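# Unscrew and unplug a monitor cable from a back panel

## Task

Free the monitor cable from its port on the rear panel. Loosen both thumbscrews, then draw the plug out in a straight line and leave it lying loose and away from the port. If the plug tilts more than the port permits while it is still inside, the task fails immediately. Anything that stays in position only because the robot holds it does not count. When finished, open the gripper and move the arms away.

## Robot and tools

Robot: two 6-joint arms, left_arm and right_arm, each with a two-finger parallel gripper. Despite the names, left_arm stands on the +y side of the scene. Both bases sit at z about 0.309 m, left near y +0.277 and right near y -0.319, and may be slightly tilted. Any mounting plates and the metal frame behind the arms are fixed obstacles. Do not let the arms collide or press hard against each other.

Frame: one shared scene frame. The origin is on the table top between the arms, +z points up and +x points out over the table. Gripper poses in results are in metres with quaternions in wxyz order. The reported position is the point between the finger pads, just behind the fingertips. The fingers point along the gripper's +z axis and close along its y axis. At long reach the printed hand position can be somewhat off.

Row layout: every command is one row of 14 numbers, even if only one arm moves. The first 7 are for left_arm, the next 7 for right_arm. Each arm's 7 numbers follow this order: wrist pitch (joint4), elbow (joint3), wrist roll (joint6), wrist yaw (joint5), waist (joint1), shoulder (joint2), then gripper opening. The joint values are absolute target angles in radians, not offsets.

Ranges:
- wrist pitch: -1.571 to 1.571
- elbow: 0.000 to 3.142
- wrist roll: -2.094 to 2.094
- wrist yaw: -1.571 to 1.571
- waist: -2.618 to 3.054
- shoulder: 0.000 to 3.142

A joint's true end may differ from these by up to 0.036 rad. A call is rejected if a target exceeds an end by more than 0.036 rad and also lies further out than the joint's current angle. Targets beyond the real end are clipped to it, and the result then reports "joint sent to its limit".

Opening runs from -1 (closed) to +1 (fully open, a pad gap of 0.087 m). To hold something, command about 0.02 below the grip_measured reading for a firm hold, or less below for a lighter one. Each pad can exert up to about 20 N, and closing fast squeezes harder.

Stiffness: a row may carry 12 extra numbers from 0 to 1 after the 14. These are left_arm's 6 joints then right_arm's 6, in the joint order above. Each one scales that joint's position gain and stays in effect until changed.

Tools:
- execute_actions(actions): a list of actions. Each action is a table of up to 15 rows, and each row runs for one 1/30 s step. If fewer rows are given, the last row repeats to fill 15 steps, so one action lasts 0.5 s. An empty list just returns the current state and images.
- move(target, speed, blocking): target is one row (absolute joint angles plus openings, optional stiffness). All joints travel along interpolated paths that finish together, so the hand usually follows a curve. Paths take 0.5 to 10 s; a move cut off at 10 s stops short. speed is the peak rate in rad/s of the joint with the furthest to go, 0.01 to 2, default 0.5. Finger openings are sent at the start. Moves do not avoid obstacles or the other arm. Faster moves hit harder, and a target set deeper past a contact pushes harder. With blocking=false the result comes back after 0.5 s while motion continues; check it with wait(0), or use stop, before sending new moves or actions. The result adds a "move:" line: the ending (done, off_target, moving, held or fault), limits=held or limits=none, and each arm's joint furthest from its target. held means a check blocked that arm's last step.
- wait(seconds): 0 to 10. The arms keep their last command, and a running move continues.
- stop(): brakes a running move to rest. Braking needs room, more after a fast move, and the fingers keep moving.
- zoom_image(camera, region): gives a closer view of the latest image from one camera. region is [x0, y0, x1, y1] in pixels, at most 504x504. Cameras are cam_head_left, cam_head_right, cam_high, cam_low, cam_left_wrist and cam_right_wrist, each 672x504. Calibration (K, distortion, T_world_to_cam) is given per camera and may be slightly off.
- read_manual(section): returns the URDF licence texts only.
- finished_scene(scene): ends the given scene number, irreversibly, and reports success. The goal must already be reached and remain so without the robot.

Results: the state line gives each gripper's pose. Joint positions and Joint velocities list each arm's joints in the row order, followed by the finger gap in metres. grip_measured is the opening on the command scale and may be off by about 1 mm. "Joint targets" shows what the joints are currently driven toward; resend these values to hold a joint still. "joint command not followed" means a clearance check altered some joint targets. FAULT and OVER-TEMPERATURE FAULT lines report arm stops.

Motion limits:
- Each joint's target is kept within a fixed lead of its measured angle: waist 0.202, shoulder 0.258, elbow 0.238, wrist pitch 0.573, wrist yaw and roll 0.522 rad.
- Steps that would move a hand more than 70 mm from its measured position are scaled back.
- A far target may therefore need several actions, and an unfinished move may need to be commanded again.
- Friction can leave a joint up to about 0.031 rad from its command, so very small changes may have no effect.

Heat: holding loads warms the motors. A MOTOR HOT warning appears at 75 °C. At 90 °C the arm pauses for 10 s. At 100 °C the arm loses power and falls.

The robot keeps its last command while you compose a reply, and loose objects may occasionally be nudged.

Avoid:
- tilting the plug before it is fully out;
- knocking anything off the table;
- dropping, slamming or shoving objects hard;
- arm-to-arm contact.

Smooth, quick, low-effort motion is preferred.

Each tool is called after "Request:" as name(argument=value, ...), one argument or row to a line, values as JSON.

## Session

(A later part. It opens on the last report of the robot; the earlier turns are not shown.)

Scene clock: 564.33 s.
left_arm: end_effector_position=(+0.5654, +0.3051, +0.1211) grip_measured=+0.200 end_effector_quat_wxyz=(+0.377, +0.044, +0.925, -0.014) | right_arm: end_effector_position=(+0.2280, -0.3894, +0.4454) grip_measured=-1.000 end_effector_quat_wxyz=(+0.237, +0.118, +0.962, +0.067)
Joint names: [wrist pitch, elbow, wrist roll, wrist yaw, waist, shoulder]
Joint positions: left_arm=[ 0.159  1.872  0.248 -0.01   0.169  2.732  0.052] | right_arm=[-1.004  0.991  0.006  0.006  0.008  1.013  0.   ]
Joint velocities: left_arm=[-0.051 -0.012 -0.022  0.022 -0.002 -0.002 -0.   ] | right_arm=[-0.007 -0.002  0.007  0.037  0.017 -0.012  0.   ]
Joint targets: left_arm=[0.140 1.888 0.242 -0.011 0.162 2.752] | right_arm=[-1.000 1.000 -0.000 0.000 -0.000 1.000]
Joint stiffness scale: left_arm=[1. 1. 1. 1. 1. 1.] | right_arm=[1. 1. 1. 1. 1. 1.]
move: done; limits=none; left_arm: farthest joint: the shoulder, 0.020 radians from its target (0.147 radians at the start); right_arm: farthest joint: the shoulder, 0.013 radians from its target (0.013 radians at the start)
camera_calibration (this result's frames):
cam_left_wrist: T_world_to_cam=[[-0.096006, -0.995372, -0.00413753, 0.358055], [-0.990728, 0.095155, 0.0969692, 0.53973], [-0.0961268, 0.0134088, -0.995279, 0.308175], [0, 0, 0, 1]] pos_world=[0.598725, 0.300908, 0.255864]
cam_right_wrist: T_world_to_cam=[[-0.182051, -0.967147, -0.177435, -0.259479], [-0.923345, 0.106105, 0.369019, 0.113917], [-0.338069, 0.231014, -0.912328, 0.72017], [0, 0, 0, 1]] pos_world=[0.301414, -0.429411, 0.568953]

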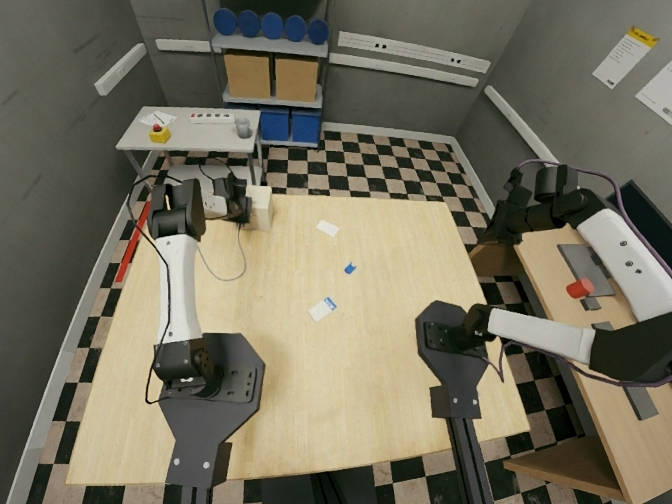

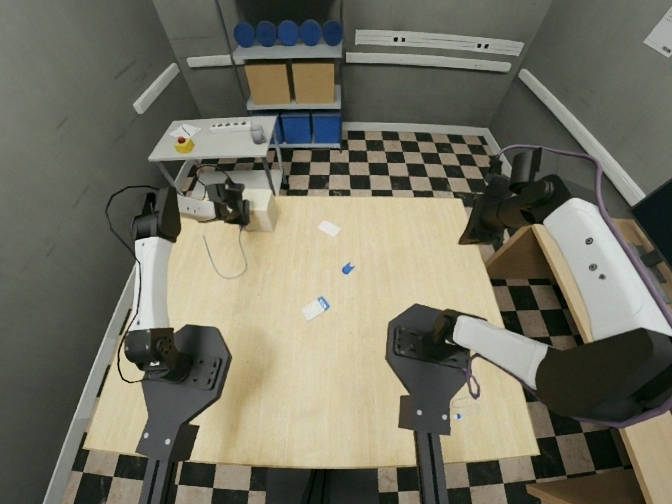

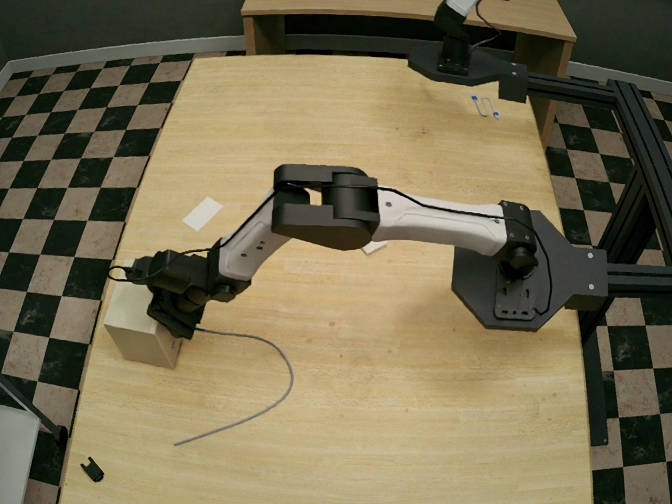

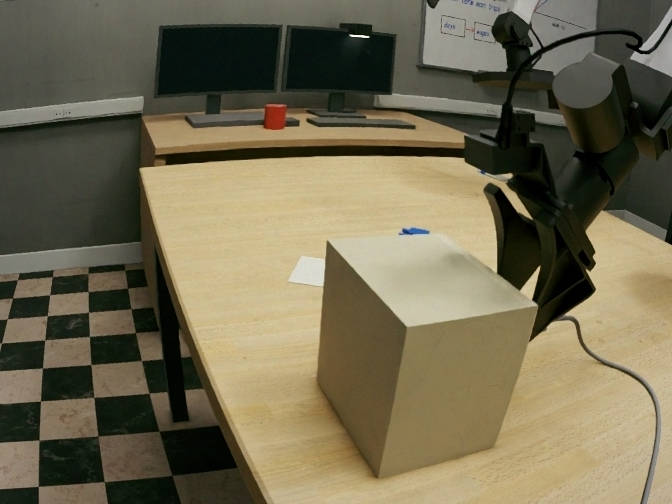

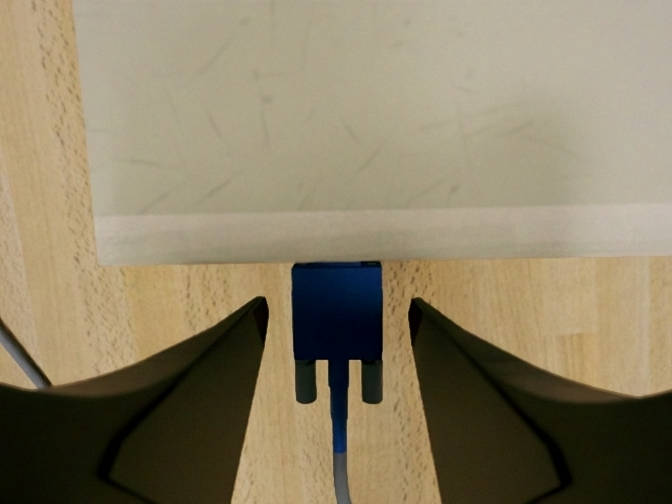

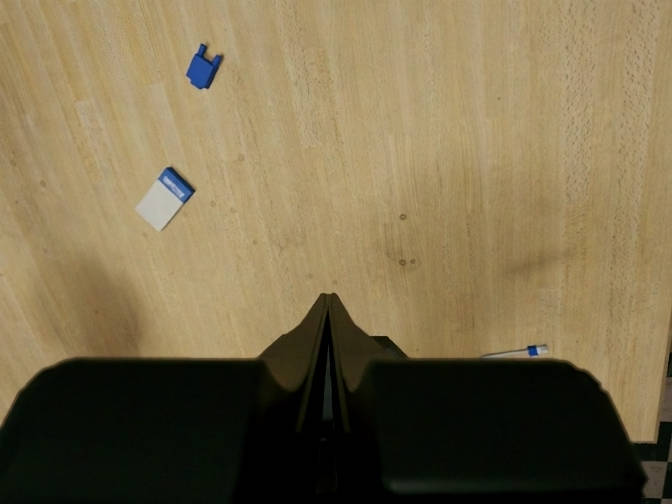

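Request:
execute_actions(
  actions=[
    [[0.155,1.875,0.246,-0.03,0.168,2.76,0.1,-1,1,0,0,0,1,-1],[0.155,1.875,0.246,-0.032,0.168,2.763,0.05,-1,1,0,0,0,1,-1],[0.155,1.875,0.246,-0.032,0.168,2.767,0,-1,1,0,0,0,1,-1],[0.155,1.875,0.246,-0.032,0.168,2.767,-0.05,-1,1,0,0,0,1,-1],[0.155,1.875,0.246,-0.032,0.168,2.767,-0.1,-1,1,0,0,0,1,-1]],
  ],
)

Request:
zoom_image(
  camera="cam_left_wrist",
  region=[250, 240, 430, 420],
)

Scene clock: 565.30 s.
left_arm: end_effector_position=(+0.5599, +0.3044, +0.1106) grip_measured=-0.100 end_effector_quat_wxyz=(+0.368, +0.043, +0.929, -0.012) | right_arm: end_effector_position=(+0.2280, -0.3894, +0.4454) grip_measured=-1.000 end_effector_quat_wxyz=(+0.237, +0.118, +0.962, +0.067)
Joint names: [wrist pitch, elbow, wrist roll, wrist yaw, waist, shoulder]
Joint positions: left_arm=[ 0.159  1.872  0.248 -0.02   0.169  2.75   0.039] | right_arm=[-1.004  0.991  0.006  0.006  0.008  1.013  0.   ]
Joint velocities: left_arm=[-0.007 -0.012  0.022 -0.037 -0.002  0.007 -0.   ] | right_arm=[-0.066 -0.002 -0.051 -0.066 -0.022  0.002  0.   ]
Joint targets: left_arm=[0.155 1.875 0.246 -0.032 0.168 2.767] | right_arm=[-1.000 1.000 0.000 -0.000 0.000 1.000]
Joint stiffness scale: left_arm=[1. 1. 1. 1. 1. 1.] | right_arm=[1. 1. 1. 1. 1. 1.]
camera_calibration (this result's frames):
cam_left_wrist: T_world_to_cam=[[-0.0930584, -0.995633, -0.00748212, 0.355656], [-0.988965, 0.09156, 0.116467, 0.533303], [-0.115274, 0.0182378, -0.993166, 0.306284], [0, 0, 0, 1]] pos_world=[0.595821, 0.299687, 0.244739]
cam_right_wrist: T_world_to_cam=[[-0.182051, -0.967147, -0.177435, -0.259479], [-0.923345, 0.106105, 0.369019, 0.113917], [-0.338069, 0.231014, -0.912328, 0.72017], [0, 0, 0, 1]] pos_world=[0.301414, -0.429411, 0.568953]

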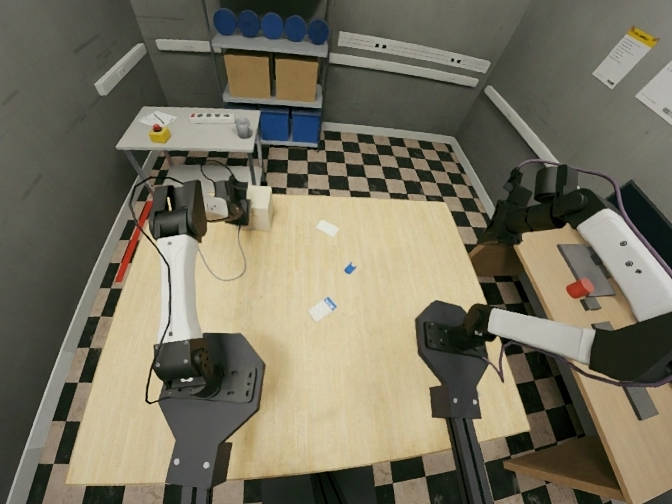

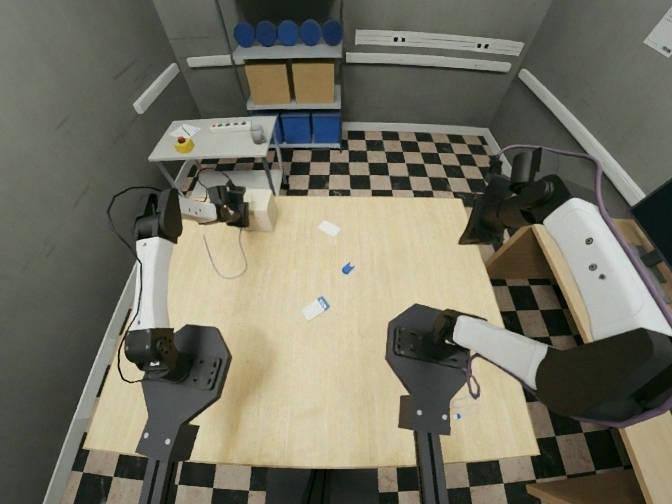

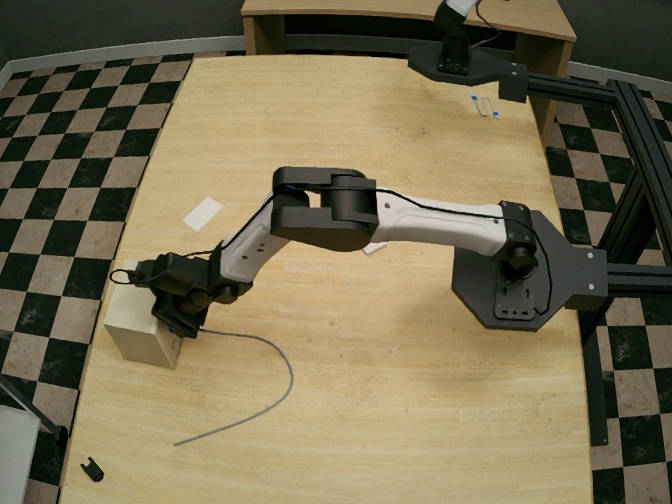

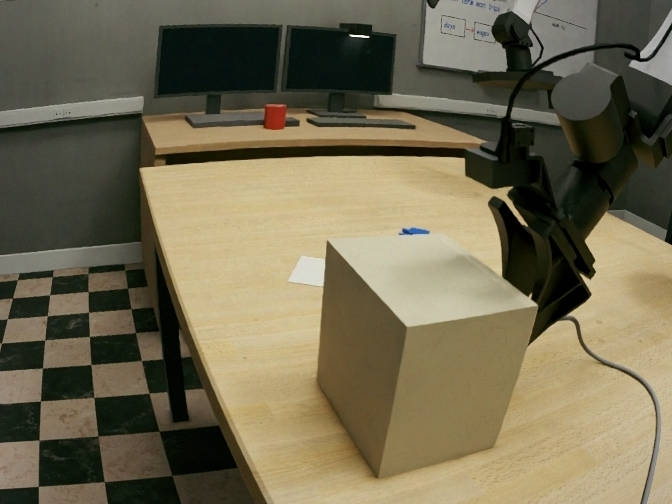

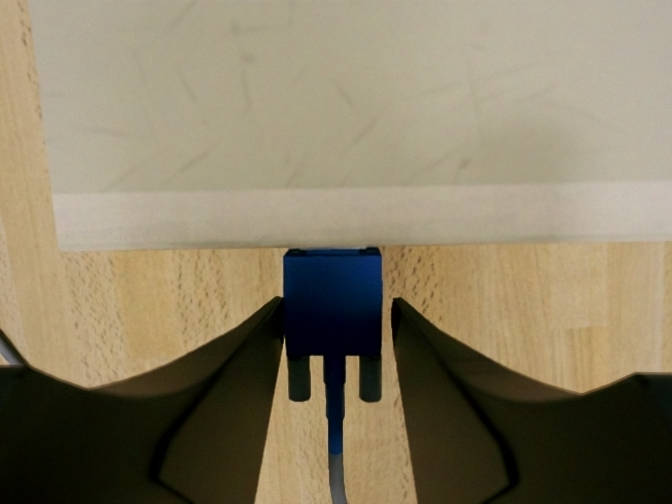

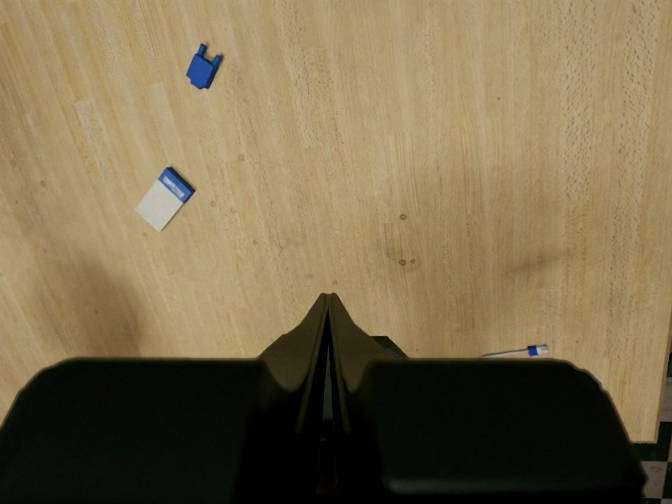

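Region (250, 240, 430, 420) of cam_left_wrist's 672x504 image, scaled by 2.800, with more detail than that image has.

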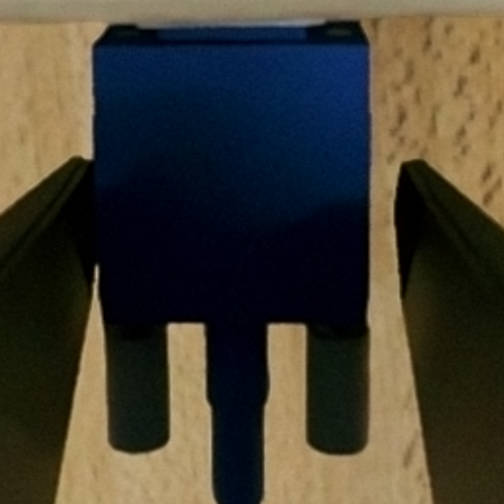

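Request:
execute_actions(
  actions=[
    [[0.155,1.875,0.246,-0.042,0.168,2.767,-0.1,-1,1,0,0,0,1,-1]],
    [[0.155,1.875,0.246,-0.042,0.168,2.767,-0.17,-1,1,0,0,0,1,-1]],
  ],
)

Scene clock: 568.40 s.
left_arm: end_effector_position=(+0.5596, +0.3062, +0.1104) grip_measured=-0.170 end_effector_quat_wxyz=(+0.367, +0.042, +0.929, -0.007) | right_arm: end_effector_position=(+0.2280, -0.3894, +0.4454) grip_measured=-1.000 end_effector_quat_wxyz=(+0.237, +0.118, +0.962, +0.067)
Joint names: [wrist pitch, elbow, wrist roll, wrist yaw, waist, shoulder]
Joint positions: left_arm=[ 0.159  1.872  0.248 -0.03   0.169  2.75   0.036] | right_arm=[-1.004  0.991  0.006  0.006  0.008  1.013  0.   ]
Joint velocities: left_arm=[-0.007  0.002  0.051 -0.051  0.002  0.007 -0.001] | right_arm=[-0.007  0.007 -0.022  0.007 -0.002 -0.007  0.   ]
Joint targets: left_arm=[0.155 1.875 0.246 -0.042 0.168 2.767] | right_arm=[-1.000 1.000 -0.000 0.000 0.000 1.000]
Joint stiffness scale: left_arm=[1. 1. 1. 1. 1. 1.] | right_arm=[1. 1. 1. 1. 1. 1.]
camera_calibration (this result's frames):
cam_left_wrist: T_world_to_cam=[[-0.0862484, -0.996164, -0.0147625, 0.354562], [-0.989356, 0.0838969, 0.118899, 0.535219], [-0.117204, 0.0248602, -0.992797, 0.305035], [0, 0, 0, 1]] pos_world=[0.595853, 0.300716, 0.244435]
cam_right_wrist: T_world_to_cam=[[-0.182051, -0.967147, -0.177435, -0.259479], [-0.923345, 0.106105, 0.369019, 0.113917], [-0.338069, 0.231014, -0.912328, 0.72017], [0, 0, 0, 1]] pos_world=[0.301414, -0.429411, 0.568953]

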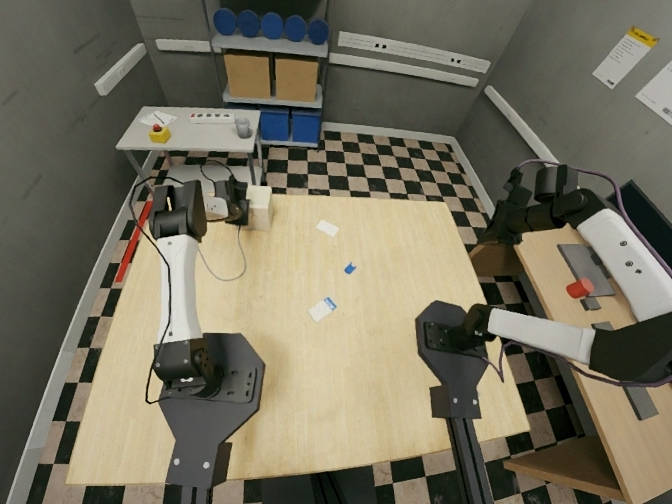

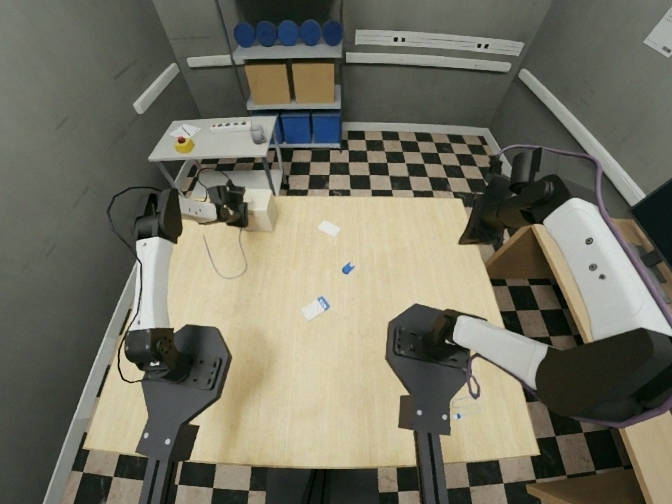

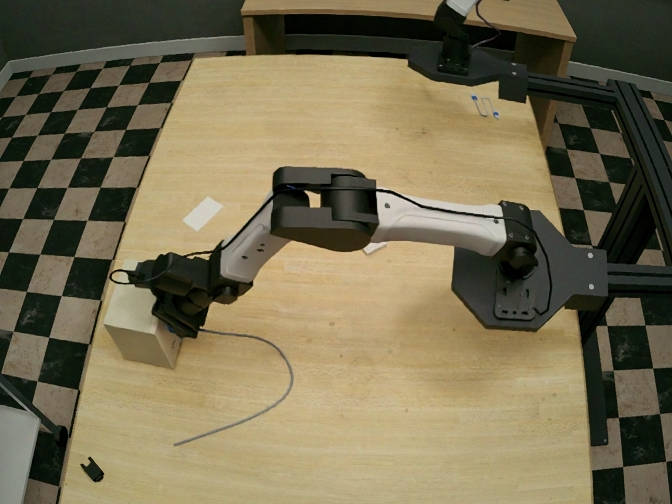

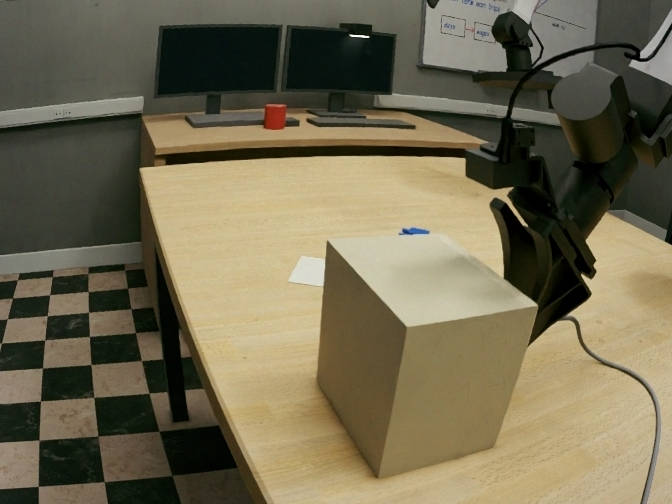

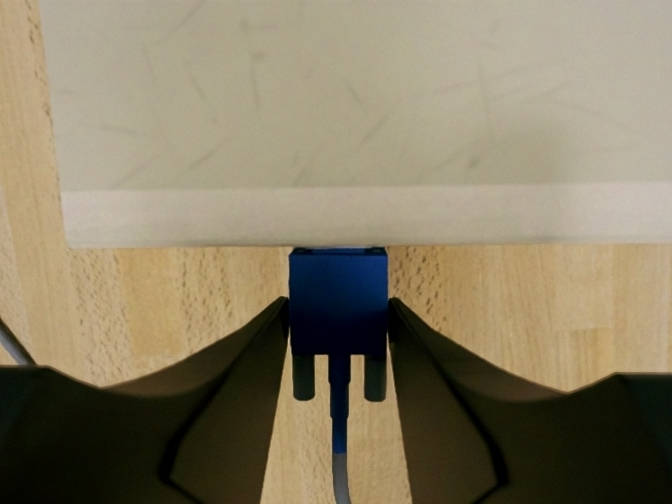

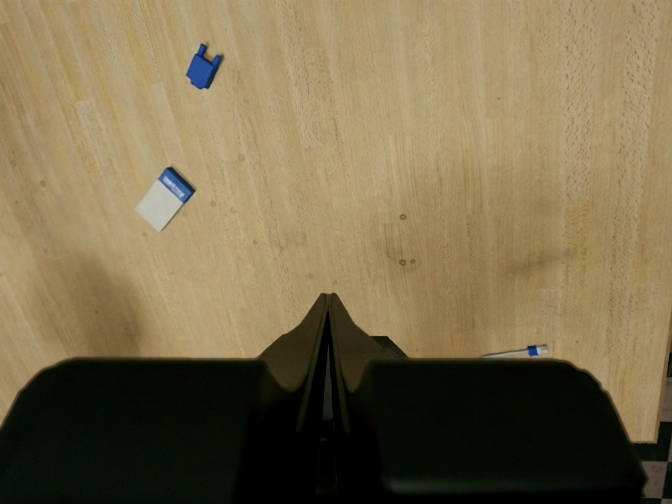

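Centred. Close.

Request:
execute_actions(
  actions=[
    [[0.155,1.875,0.246,-0.035,0.168,2.767,-0.2,-1,1,0,0,0,1,-1]],
    [[0.155,1.875,0.246,-0.035,0.168,2.767,-0.23,-1,1,0,0,0,1,-1]],
    [[0.155,1.875,0.246,-0.035,0.168,2.767,-0.26,-1,1,0,0,0,1,-1]],
  ],
)

Scene clock: 570.13 s.
left_arm: end_effector_position=(+0.5596, +0.3062, +0.1104) grip_measured=-0.260 end_effector_quat_wxyz=(+0.367, +0.042, +0.929, -0.007) | right_arm: end_effector_position=(+0.2280, -0.3894, +0.4454) grip_measured=-1.000 end_effector_quat_wxyz=(+0.237, +0.118, +0.962, +0.067)
Joint names: [wrist pitch, elbow, wrist roll, wrist yaw, waist, shoulder]
Joint positions: left_arm=[ 0.159  1.872  0.248 -0.03   0.169  2.75   0.032] | right_arm=[-1.004  0.991  0.006  0.006  0.008  1.013  0.   ]
Joint velocities: left_arm=[ 0.095 -0.017 -0.022  0.081  0.022 -0.007  0.   ] | right_arm=[ 0.037 -0.007 -0.022  0.022  0.007  0.002  0.   ]
Joint targets: left_arm=[0.155 1.875 0.246 -0.035 0.168 2.767] | right_arm=[-1.000 1.000 0.000 -0.000 -0.000 1.000]
Joint stiffness scale: left_arm=[1. 1. 1. 1. 1. 1.] | right_arm=[1. 1. 1. 1. 1. 1.]
camera_calibration (this result's frames):
cam_left_wrist: T_world_to_cam=[[-0.0862484, -0.996164, -0.0147625, 0.354562], [-0.989356, 0.0838969, 0.118899, 0.535219], [-0.117204, 0.0248602, -0.992797, 0.305035], [0, 0, 0, 1]] pos_world=[0.595853, 0.300716, 0.244435]
cam_right_wrist: T_world_to_cam=[[-0.182051, -0.967147, -0.177435, -0.259479], [-0.923345, 0.106105, 0.369019, 0.113917], [-0.338069, 0.231014, -0.912328, 0.72017], [0, 0, 0, 1]] pos_world=[0.301414, -0.429411, 0.568953]

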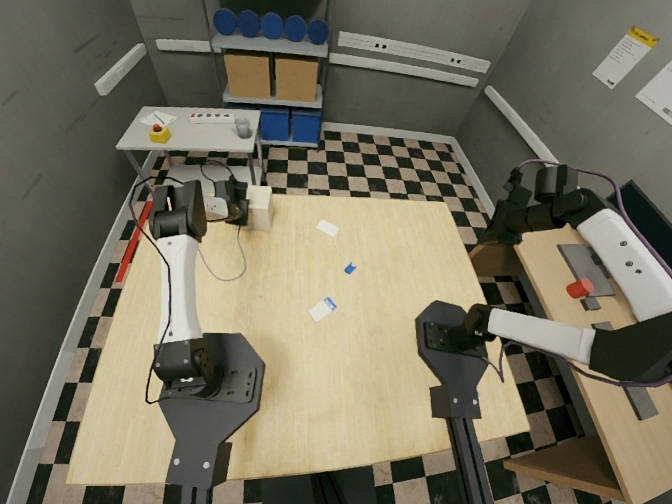

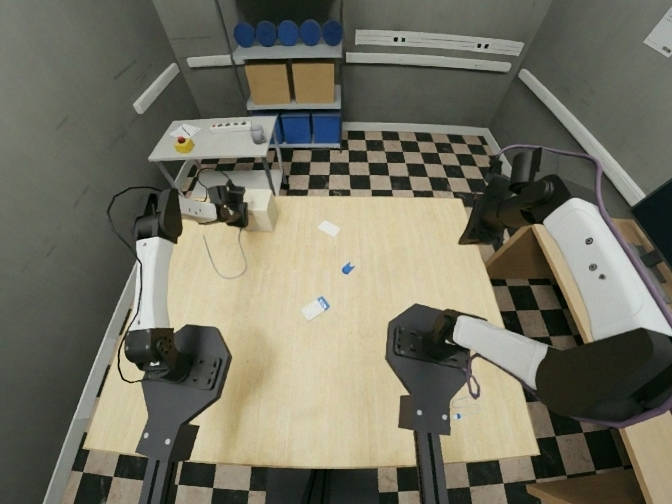

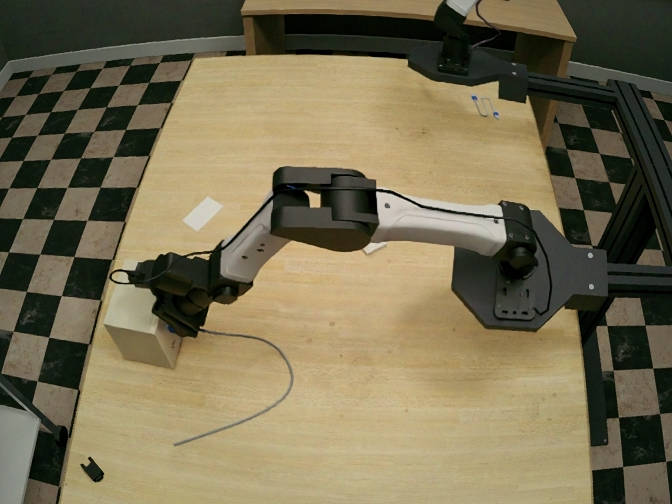

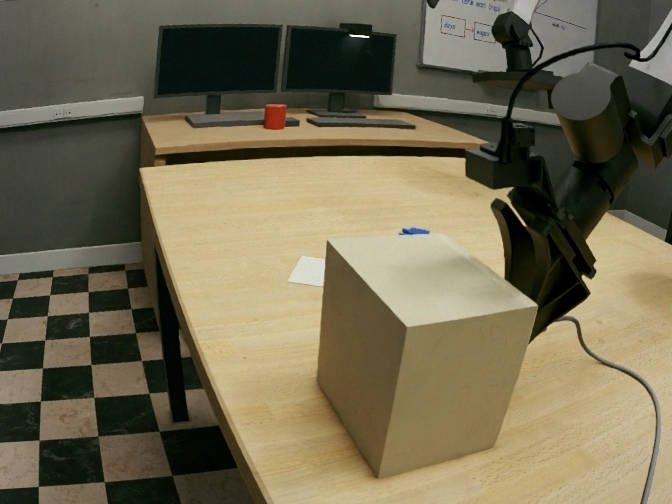

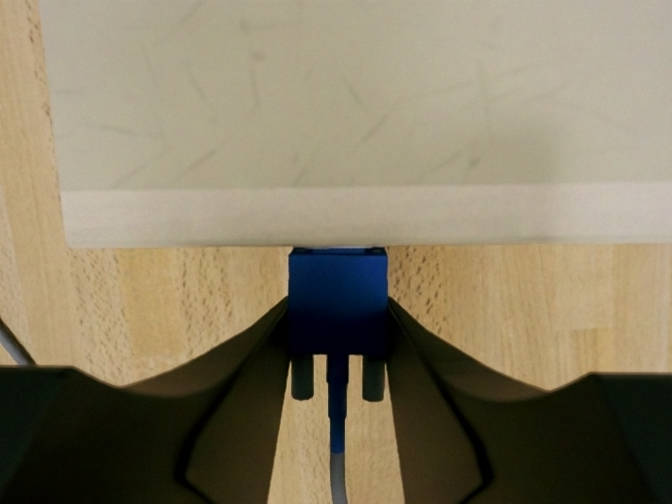

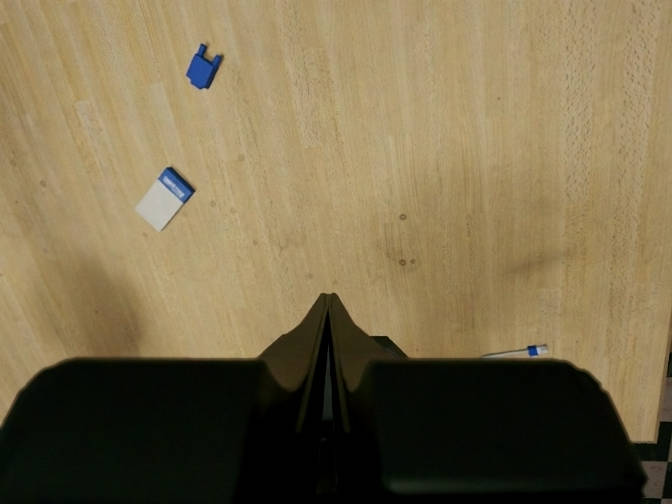

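Request:
execute_actions(
  actions=[
    [[0.155,1.875,0.246,-0.035,0.168,2.767,-0.28,-1,1,0,0,0,1,-1]],
    [[0.155,1.875,0.246,-0.035,0.168,2.767,-0.30,-1,1,0,0,0,1,-1]],
  ],
)

Request:
zoom_image(
  camera="cam_left_wrist",
  region=[240, 220, 440, 420],
)

Scene clock: 571.37 s.
left_arm: end_effector_position=(+0.5596, +0.3062, +0.1104) grip_measured=-0.287 end_effector_quat_wxyz=(+0.367, +0.042, +0.929, -0.007) | right_arm: end_effector_position=(+0.2280, -0.3894, +0.4454) grip_measured=-1.000 end_effector_quat_wxyz=(+0.237, +0.118, +0.962, +0.067)
Joint names: [wrist pitch, elbow, wrist roll, wrist yaw, waist, shoulder]
Joint positions: left_arm=[ 0.159  1.872  0.248 -0.03   0.169  2.75   0.031] | right_arm=[-1.004  0.991  0.006  0.006  0.008  1.013  0.   ]
Joint velocities: left_arm=[-0.095 -0.012  0.007 -0.037  0.002  0.012  0.001] | right_arm=[ 0.022 -0.002 -0.007 -0.037 -0.007 -0.017  0.   ]
Joint targets: left_arm=[0.155 1.875 0.246 -0.035 0.168 2.767] | right_arm=[-1.000 1.000 -0.000 -0.000 -0.000 1.000]
Joint stiffness scale: left_arm=[1. 1. 1. 1. 1. 1.] | right_arm=[1. 1. 1. 1. 1. 1.]
camera_calibration (this result's frames):
cam_left_wrist: T_world_to_cam=[[-0.0862484, -0.996164, -0.0147625, 0.354562], [-0.989356, 0.0838969, 0.118899, 0.535219], [-0.117204, 0.0248602, -0.992797, 0.305035], [0, 0, 0, 1]] pos_world=[0.595853, 0.300716, 0.244435]
cam_right_wrist: T_world_to_cam=[[-0.182051, -0.967147, -0.177435, -0.259479], [-0.923345, 0.106105, 0.369019, 0.113917], [-0.338069, 0.231014, -0.912328, 0.72017], [0, 0, 0, 1]] pos_world=[0.301414, -0.429411, 0.568953]

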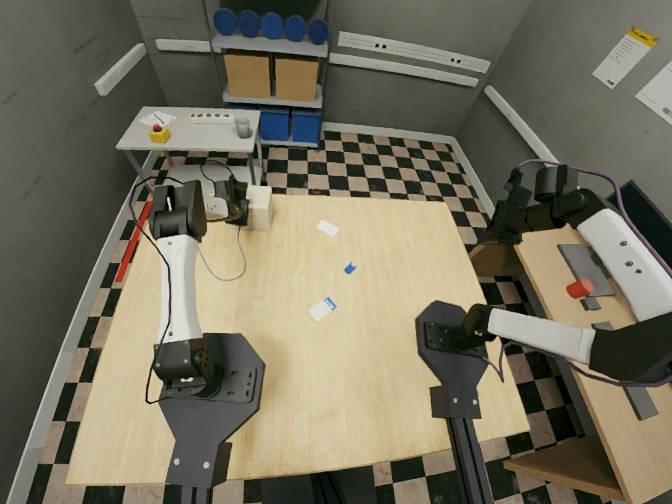

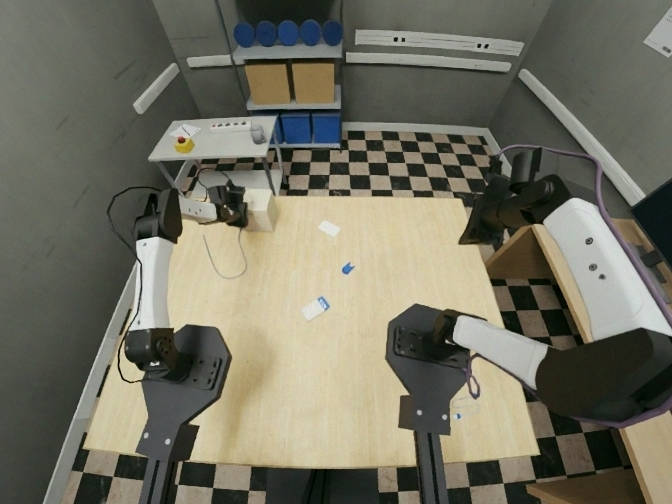

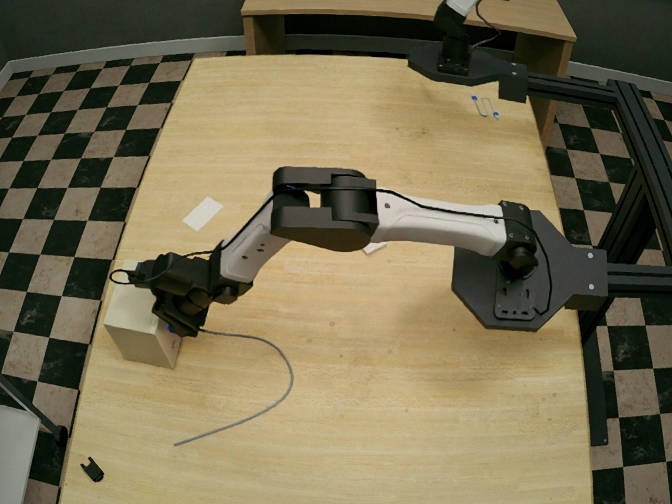

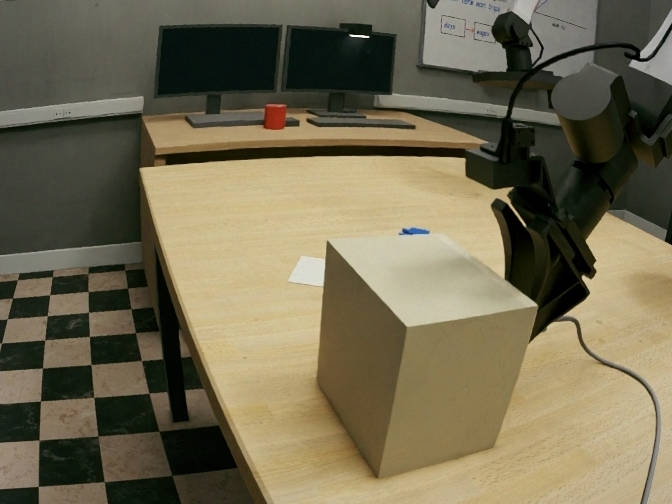

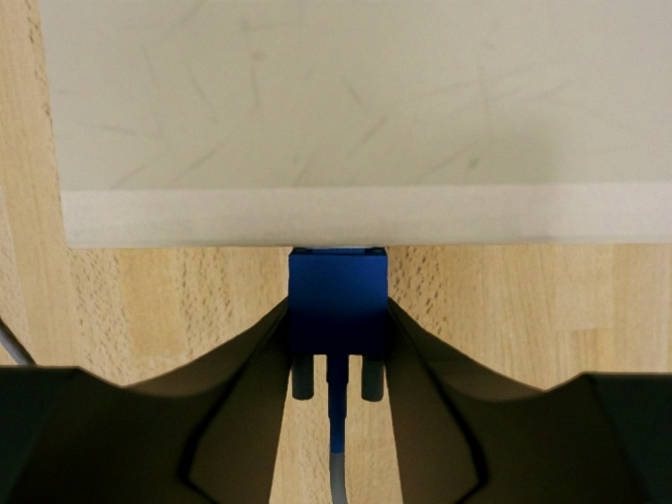

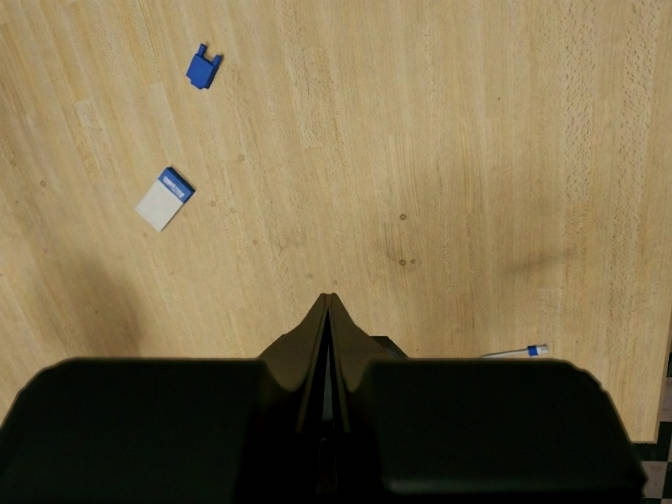

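Region (240, 220, 440, 420) of cam_left_wrist's 672x504 image, scaled by 2.520, with more detail than that image has.

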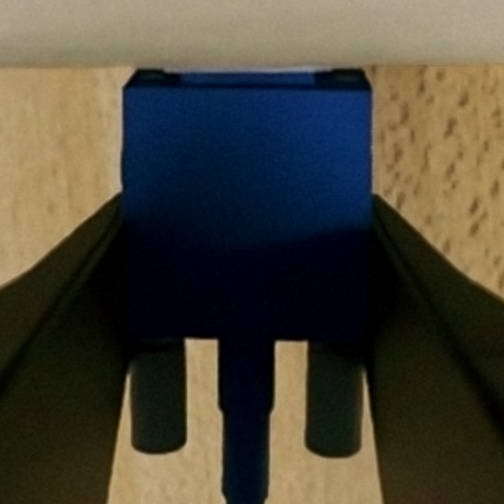

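Request:
execute_actions(
  actions=[
    [[0.163,1.858,0.246,-0.035,0.174,2.747,-0.31,-1,1,0,0,0,1,-1]],
    [[0.167,1.85,0.246,-0.035,0.175,2.744,-0.31,-1,1,0,0,0,1,-1],[0.167,1.85,0.246,-0.035,0.175,2.744,-0.31,-1,1,0,0,0,1,-1],[0.167,1.85,0.246,-0.035,0.175,2.744,-0.31,-1,1,0,0,0,1,-1],[0.167,1.85,0.246,-0.035,0.175,2.744,-0.31,-1,1,0,0,0,1,-1],[0.171,1.843,0.246,-0.035,0.175,2.741,-0.31,-1,1,0,0,0,1,-1],[0.171,1.843,0.246,-0.035,0.175,2.741,-0.31,-1,1,0,0,0,1,-1],[0.171,1.843,0.246,-0.035,0.175,2.741,-0.31,-1,1,0,0,0,1,-1],[0.171,1.843,0.246,-0.035,0.175,2.741,-0.31,-1,1,0,0,0,1,-1],[0.175,1.836,0.246,-0.035,0.176,2.738,-0.31,-1,1,0,0,0,1,-1]],
  ],
)

Scene clock: 572.90 s.
left_arm: end_effector_position=(+0.5595, +0.3062, +0.1102) grip_measured=-0.287 end_effector_quat_wxyz=(+0.371, +0.041, +0.928, -0.006) | right_arm: end_effector_position=(+0.2280, -0.3894, +0.4454) grip_measured=-1.000 end_effector_quat_wxyz=(+0.237, +0.118, +0.962, +0.067)
Joint names: [wrist pitch, elbow, wrist roll, wrist yaw, waist, shoulder]
Joint positions: left_arm=[ 0.18   1.858  0.248 -0.03   0.169  2.748  0.031] | right_arm=[-1.004  0.991  0.006  0.006  0.008  1.013  0.   ]
Joint velocities: left_arm=[ 0.081 -0.002 -0.022  0.007 -0.012 -0.022 -0.001] | right_arm=[ 0.007 -0.002 -0.066 -0.022 -0.012 -0.017  0.   ]
Joint targets: left_arm=[0.175 1.836 0.246 -0.035 0.176 2.738] | right_arm=[-1.000 1.000 0.000 -0.000 -0.000 1.000]
Joint stiffness scale: left_arm=[1. 1. 1. 1. 1. 1.] | right_arm=[1. 1. 1. 1. 1. 1.]
camera_calibration (this result's frames):
cam_left_wrist: T_world_to_cam=[[-0.0844695, -0.996293, -0.0163048, 0.353718], [-0.990562, 0.0821885, 0.10969, 0.537324], [-0.107943, 0.0254163, -0.993832, 0.299593], [0, 0, 0, 1]] pos_world=[0.59447, 0.30063, 0.244574]
cam_right_wrist: T_world_to_cam=[[-0.182051, -0.967147, -0.177435, -0.259479], [-0.923345, 0.106105, 0.369019, 0.113917], [-0.338069, 0.231014, -0.912328, 0.72017], [0, 0, 0, 1]] pos_world=[0.301414, -0.429411, 0.568953]

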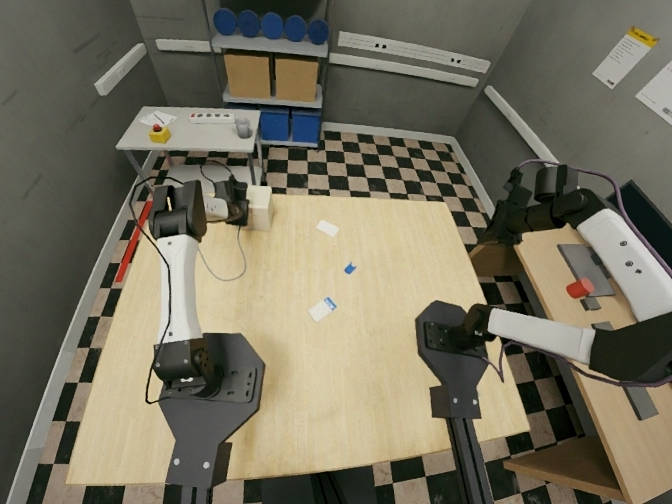

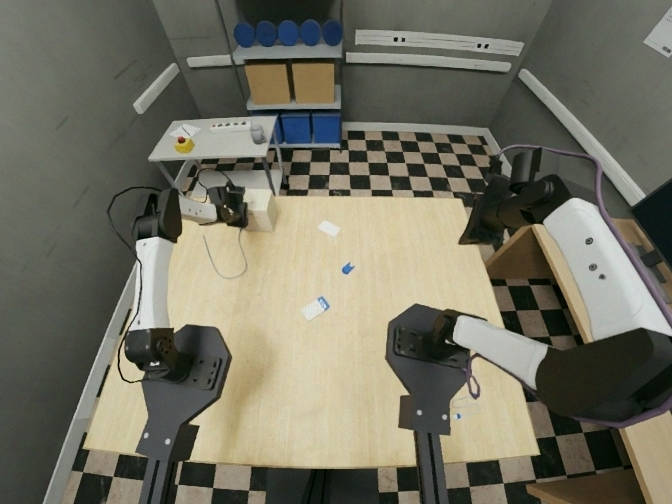

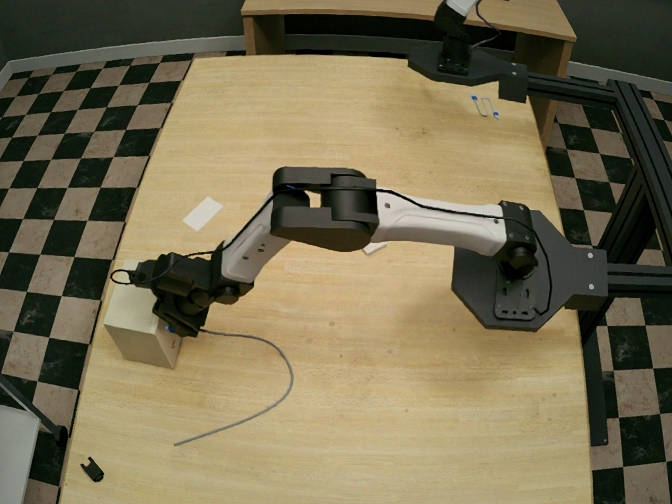

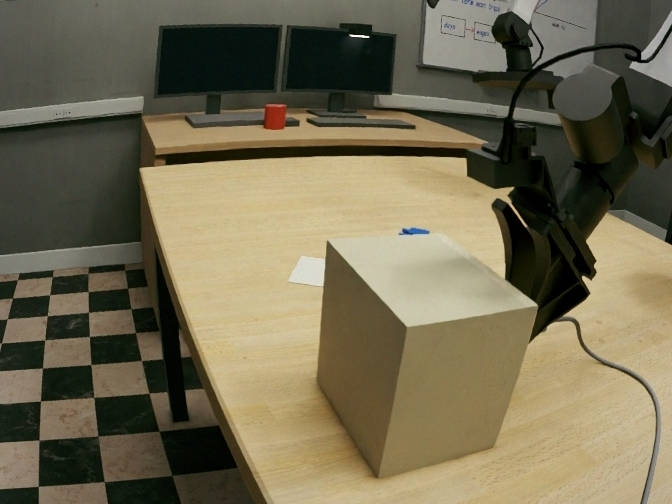

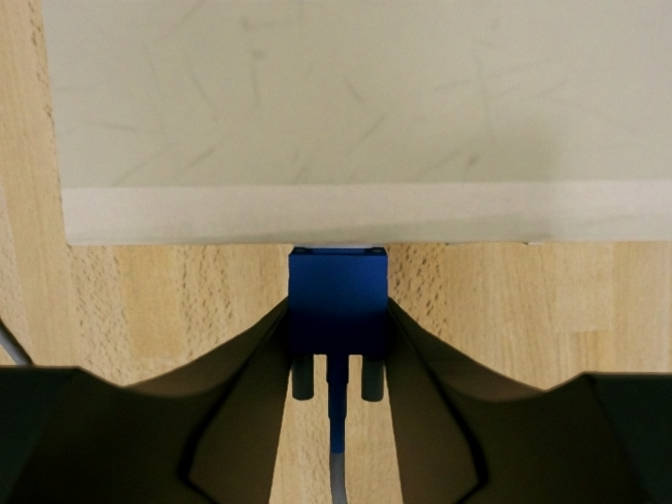

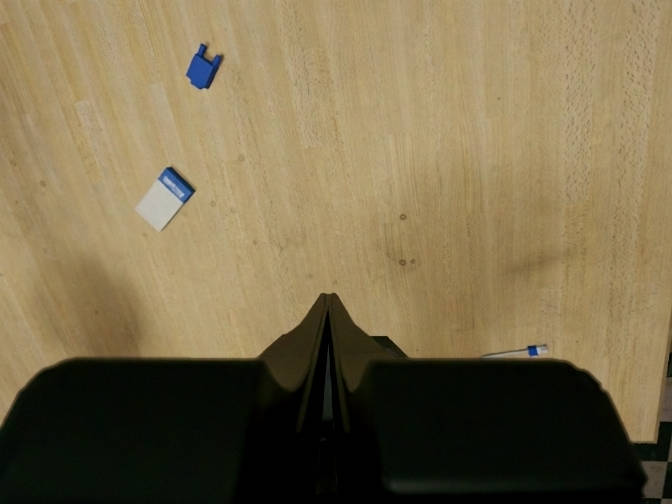

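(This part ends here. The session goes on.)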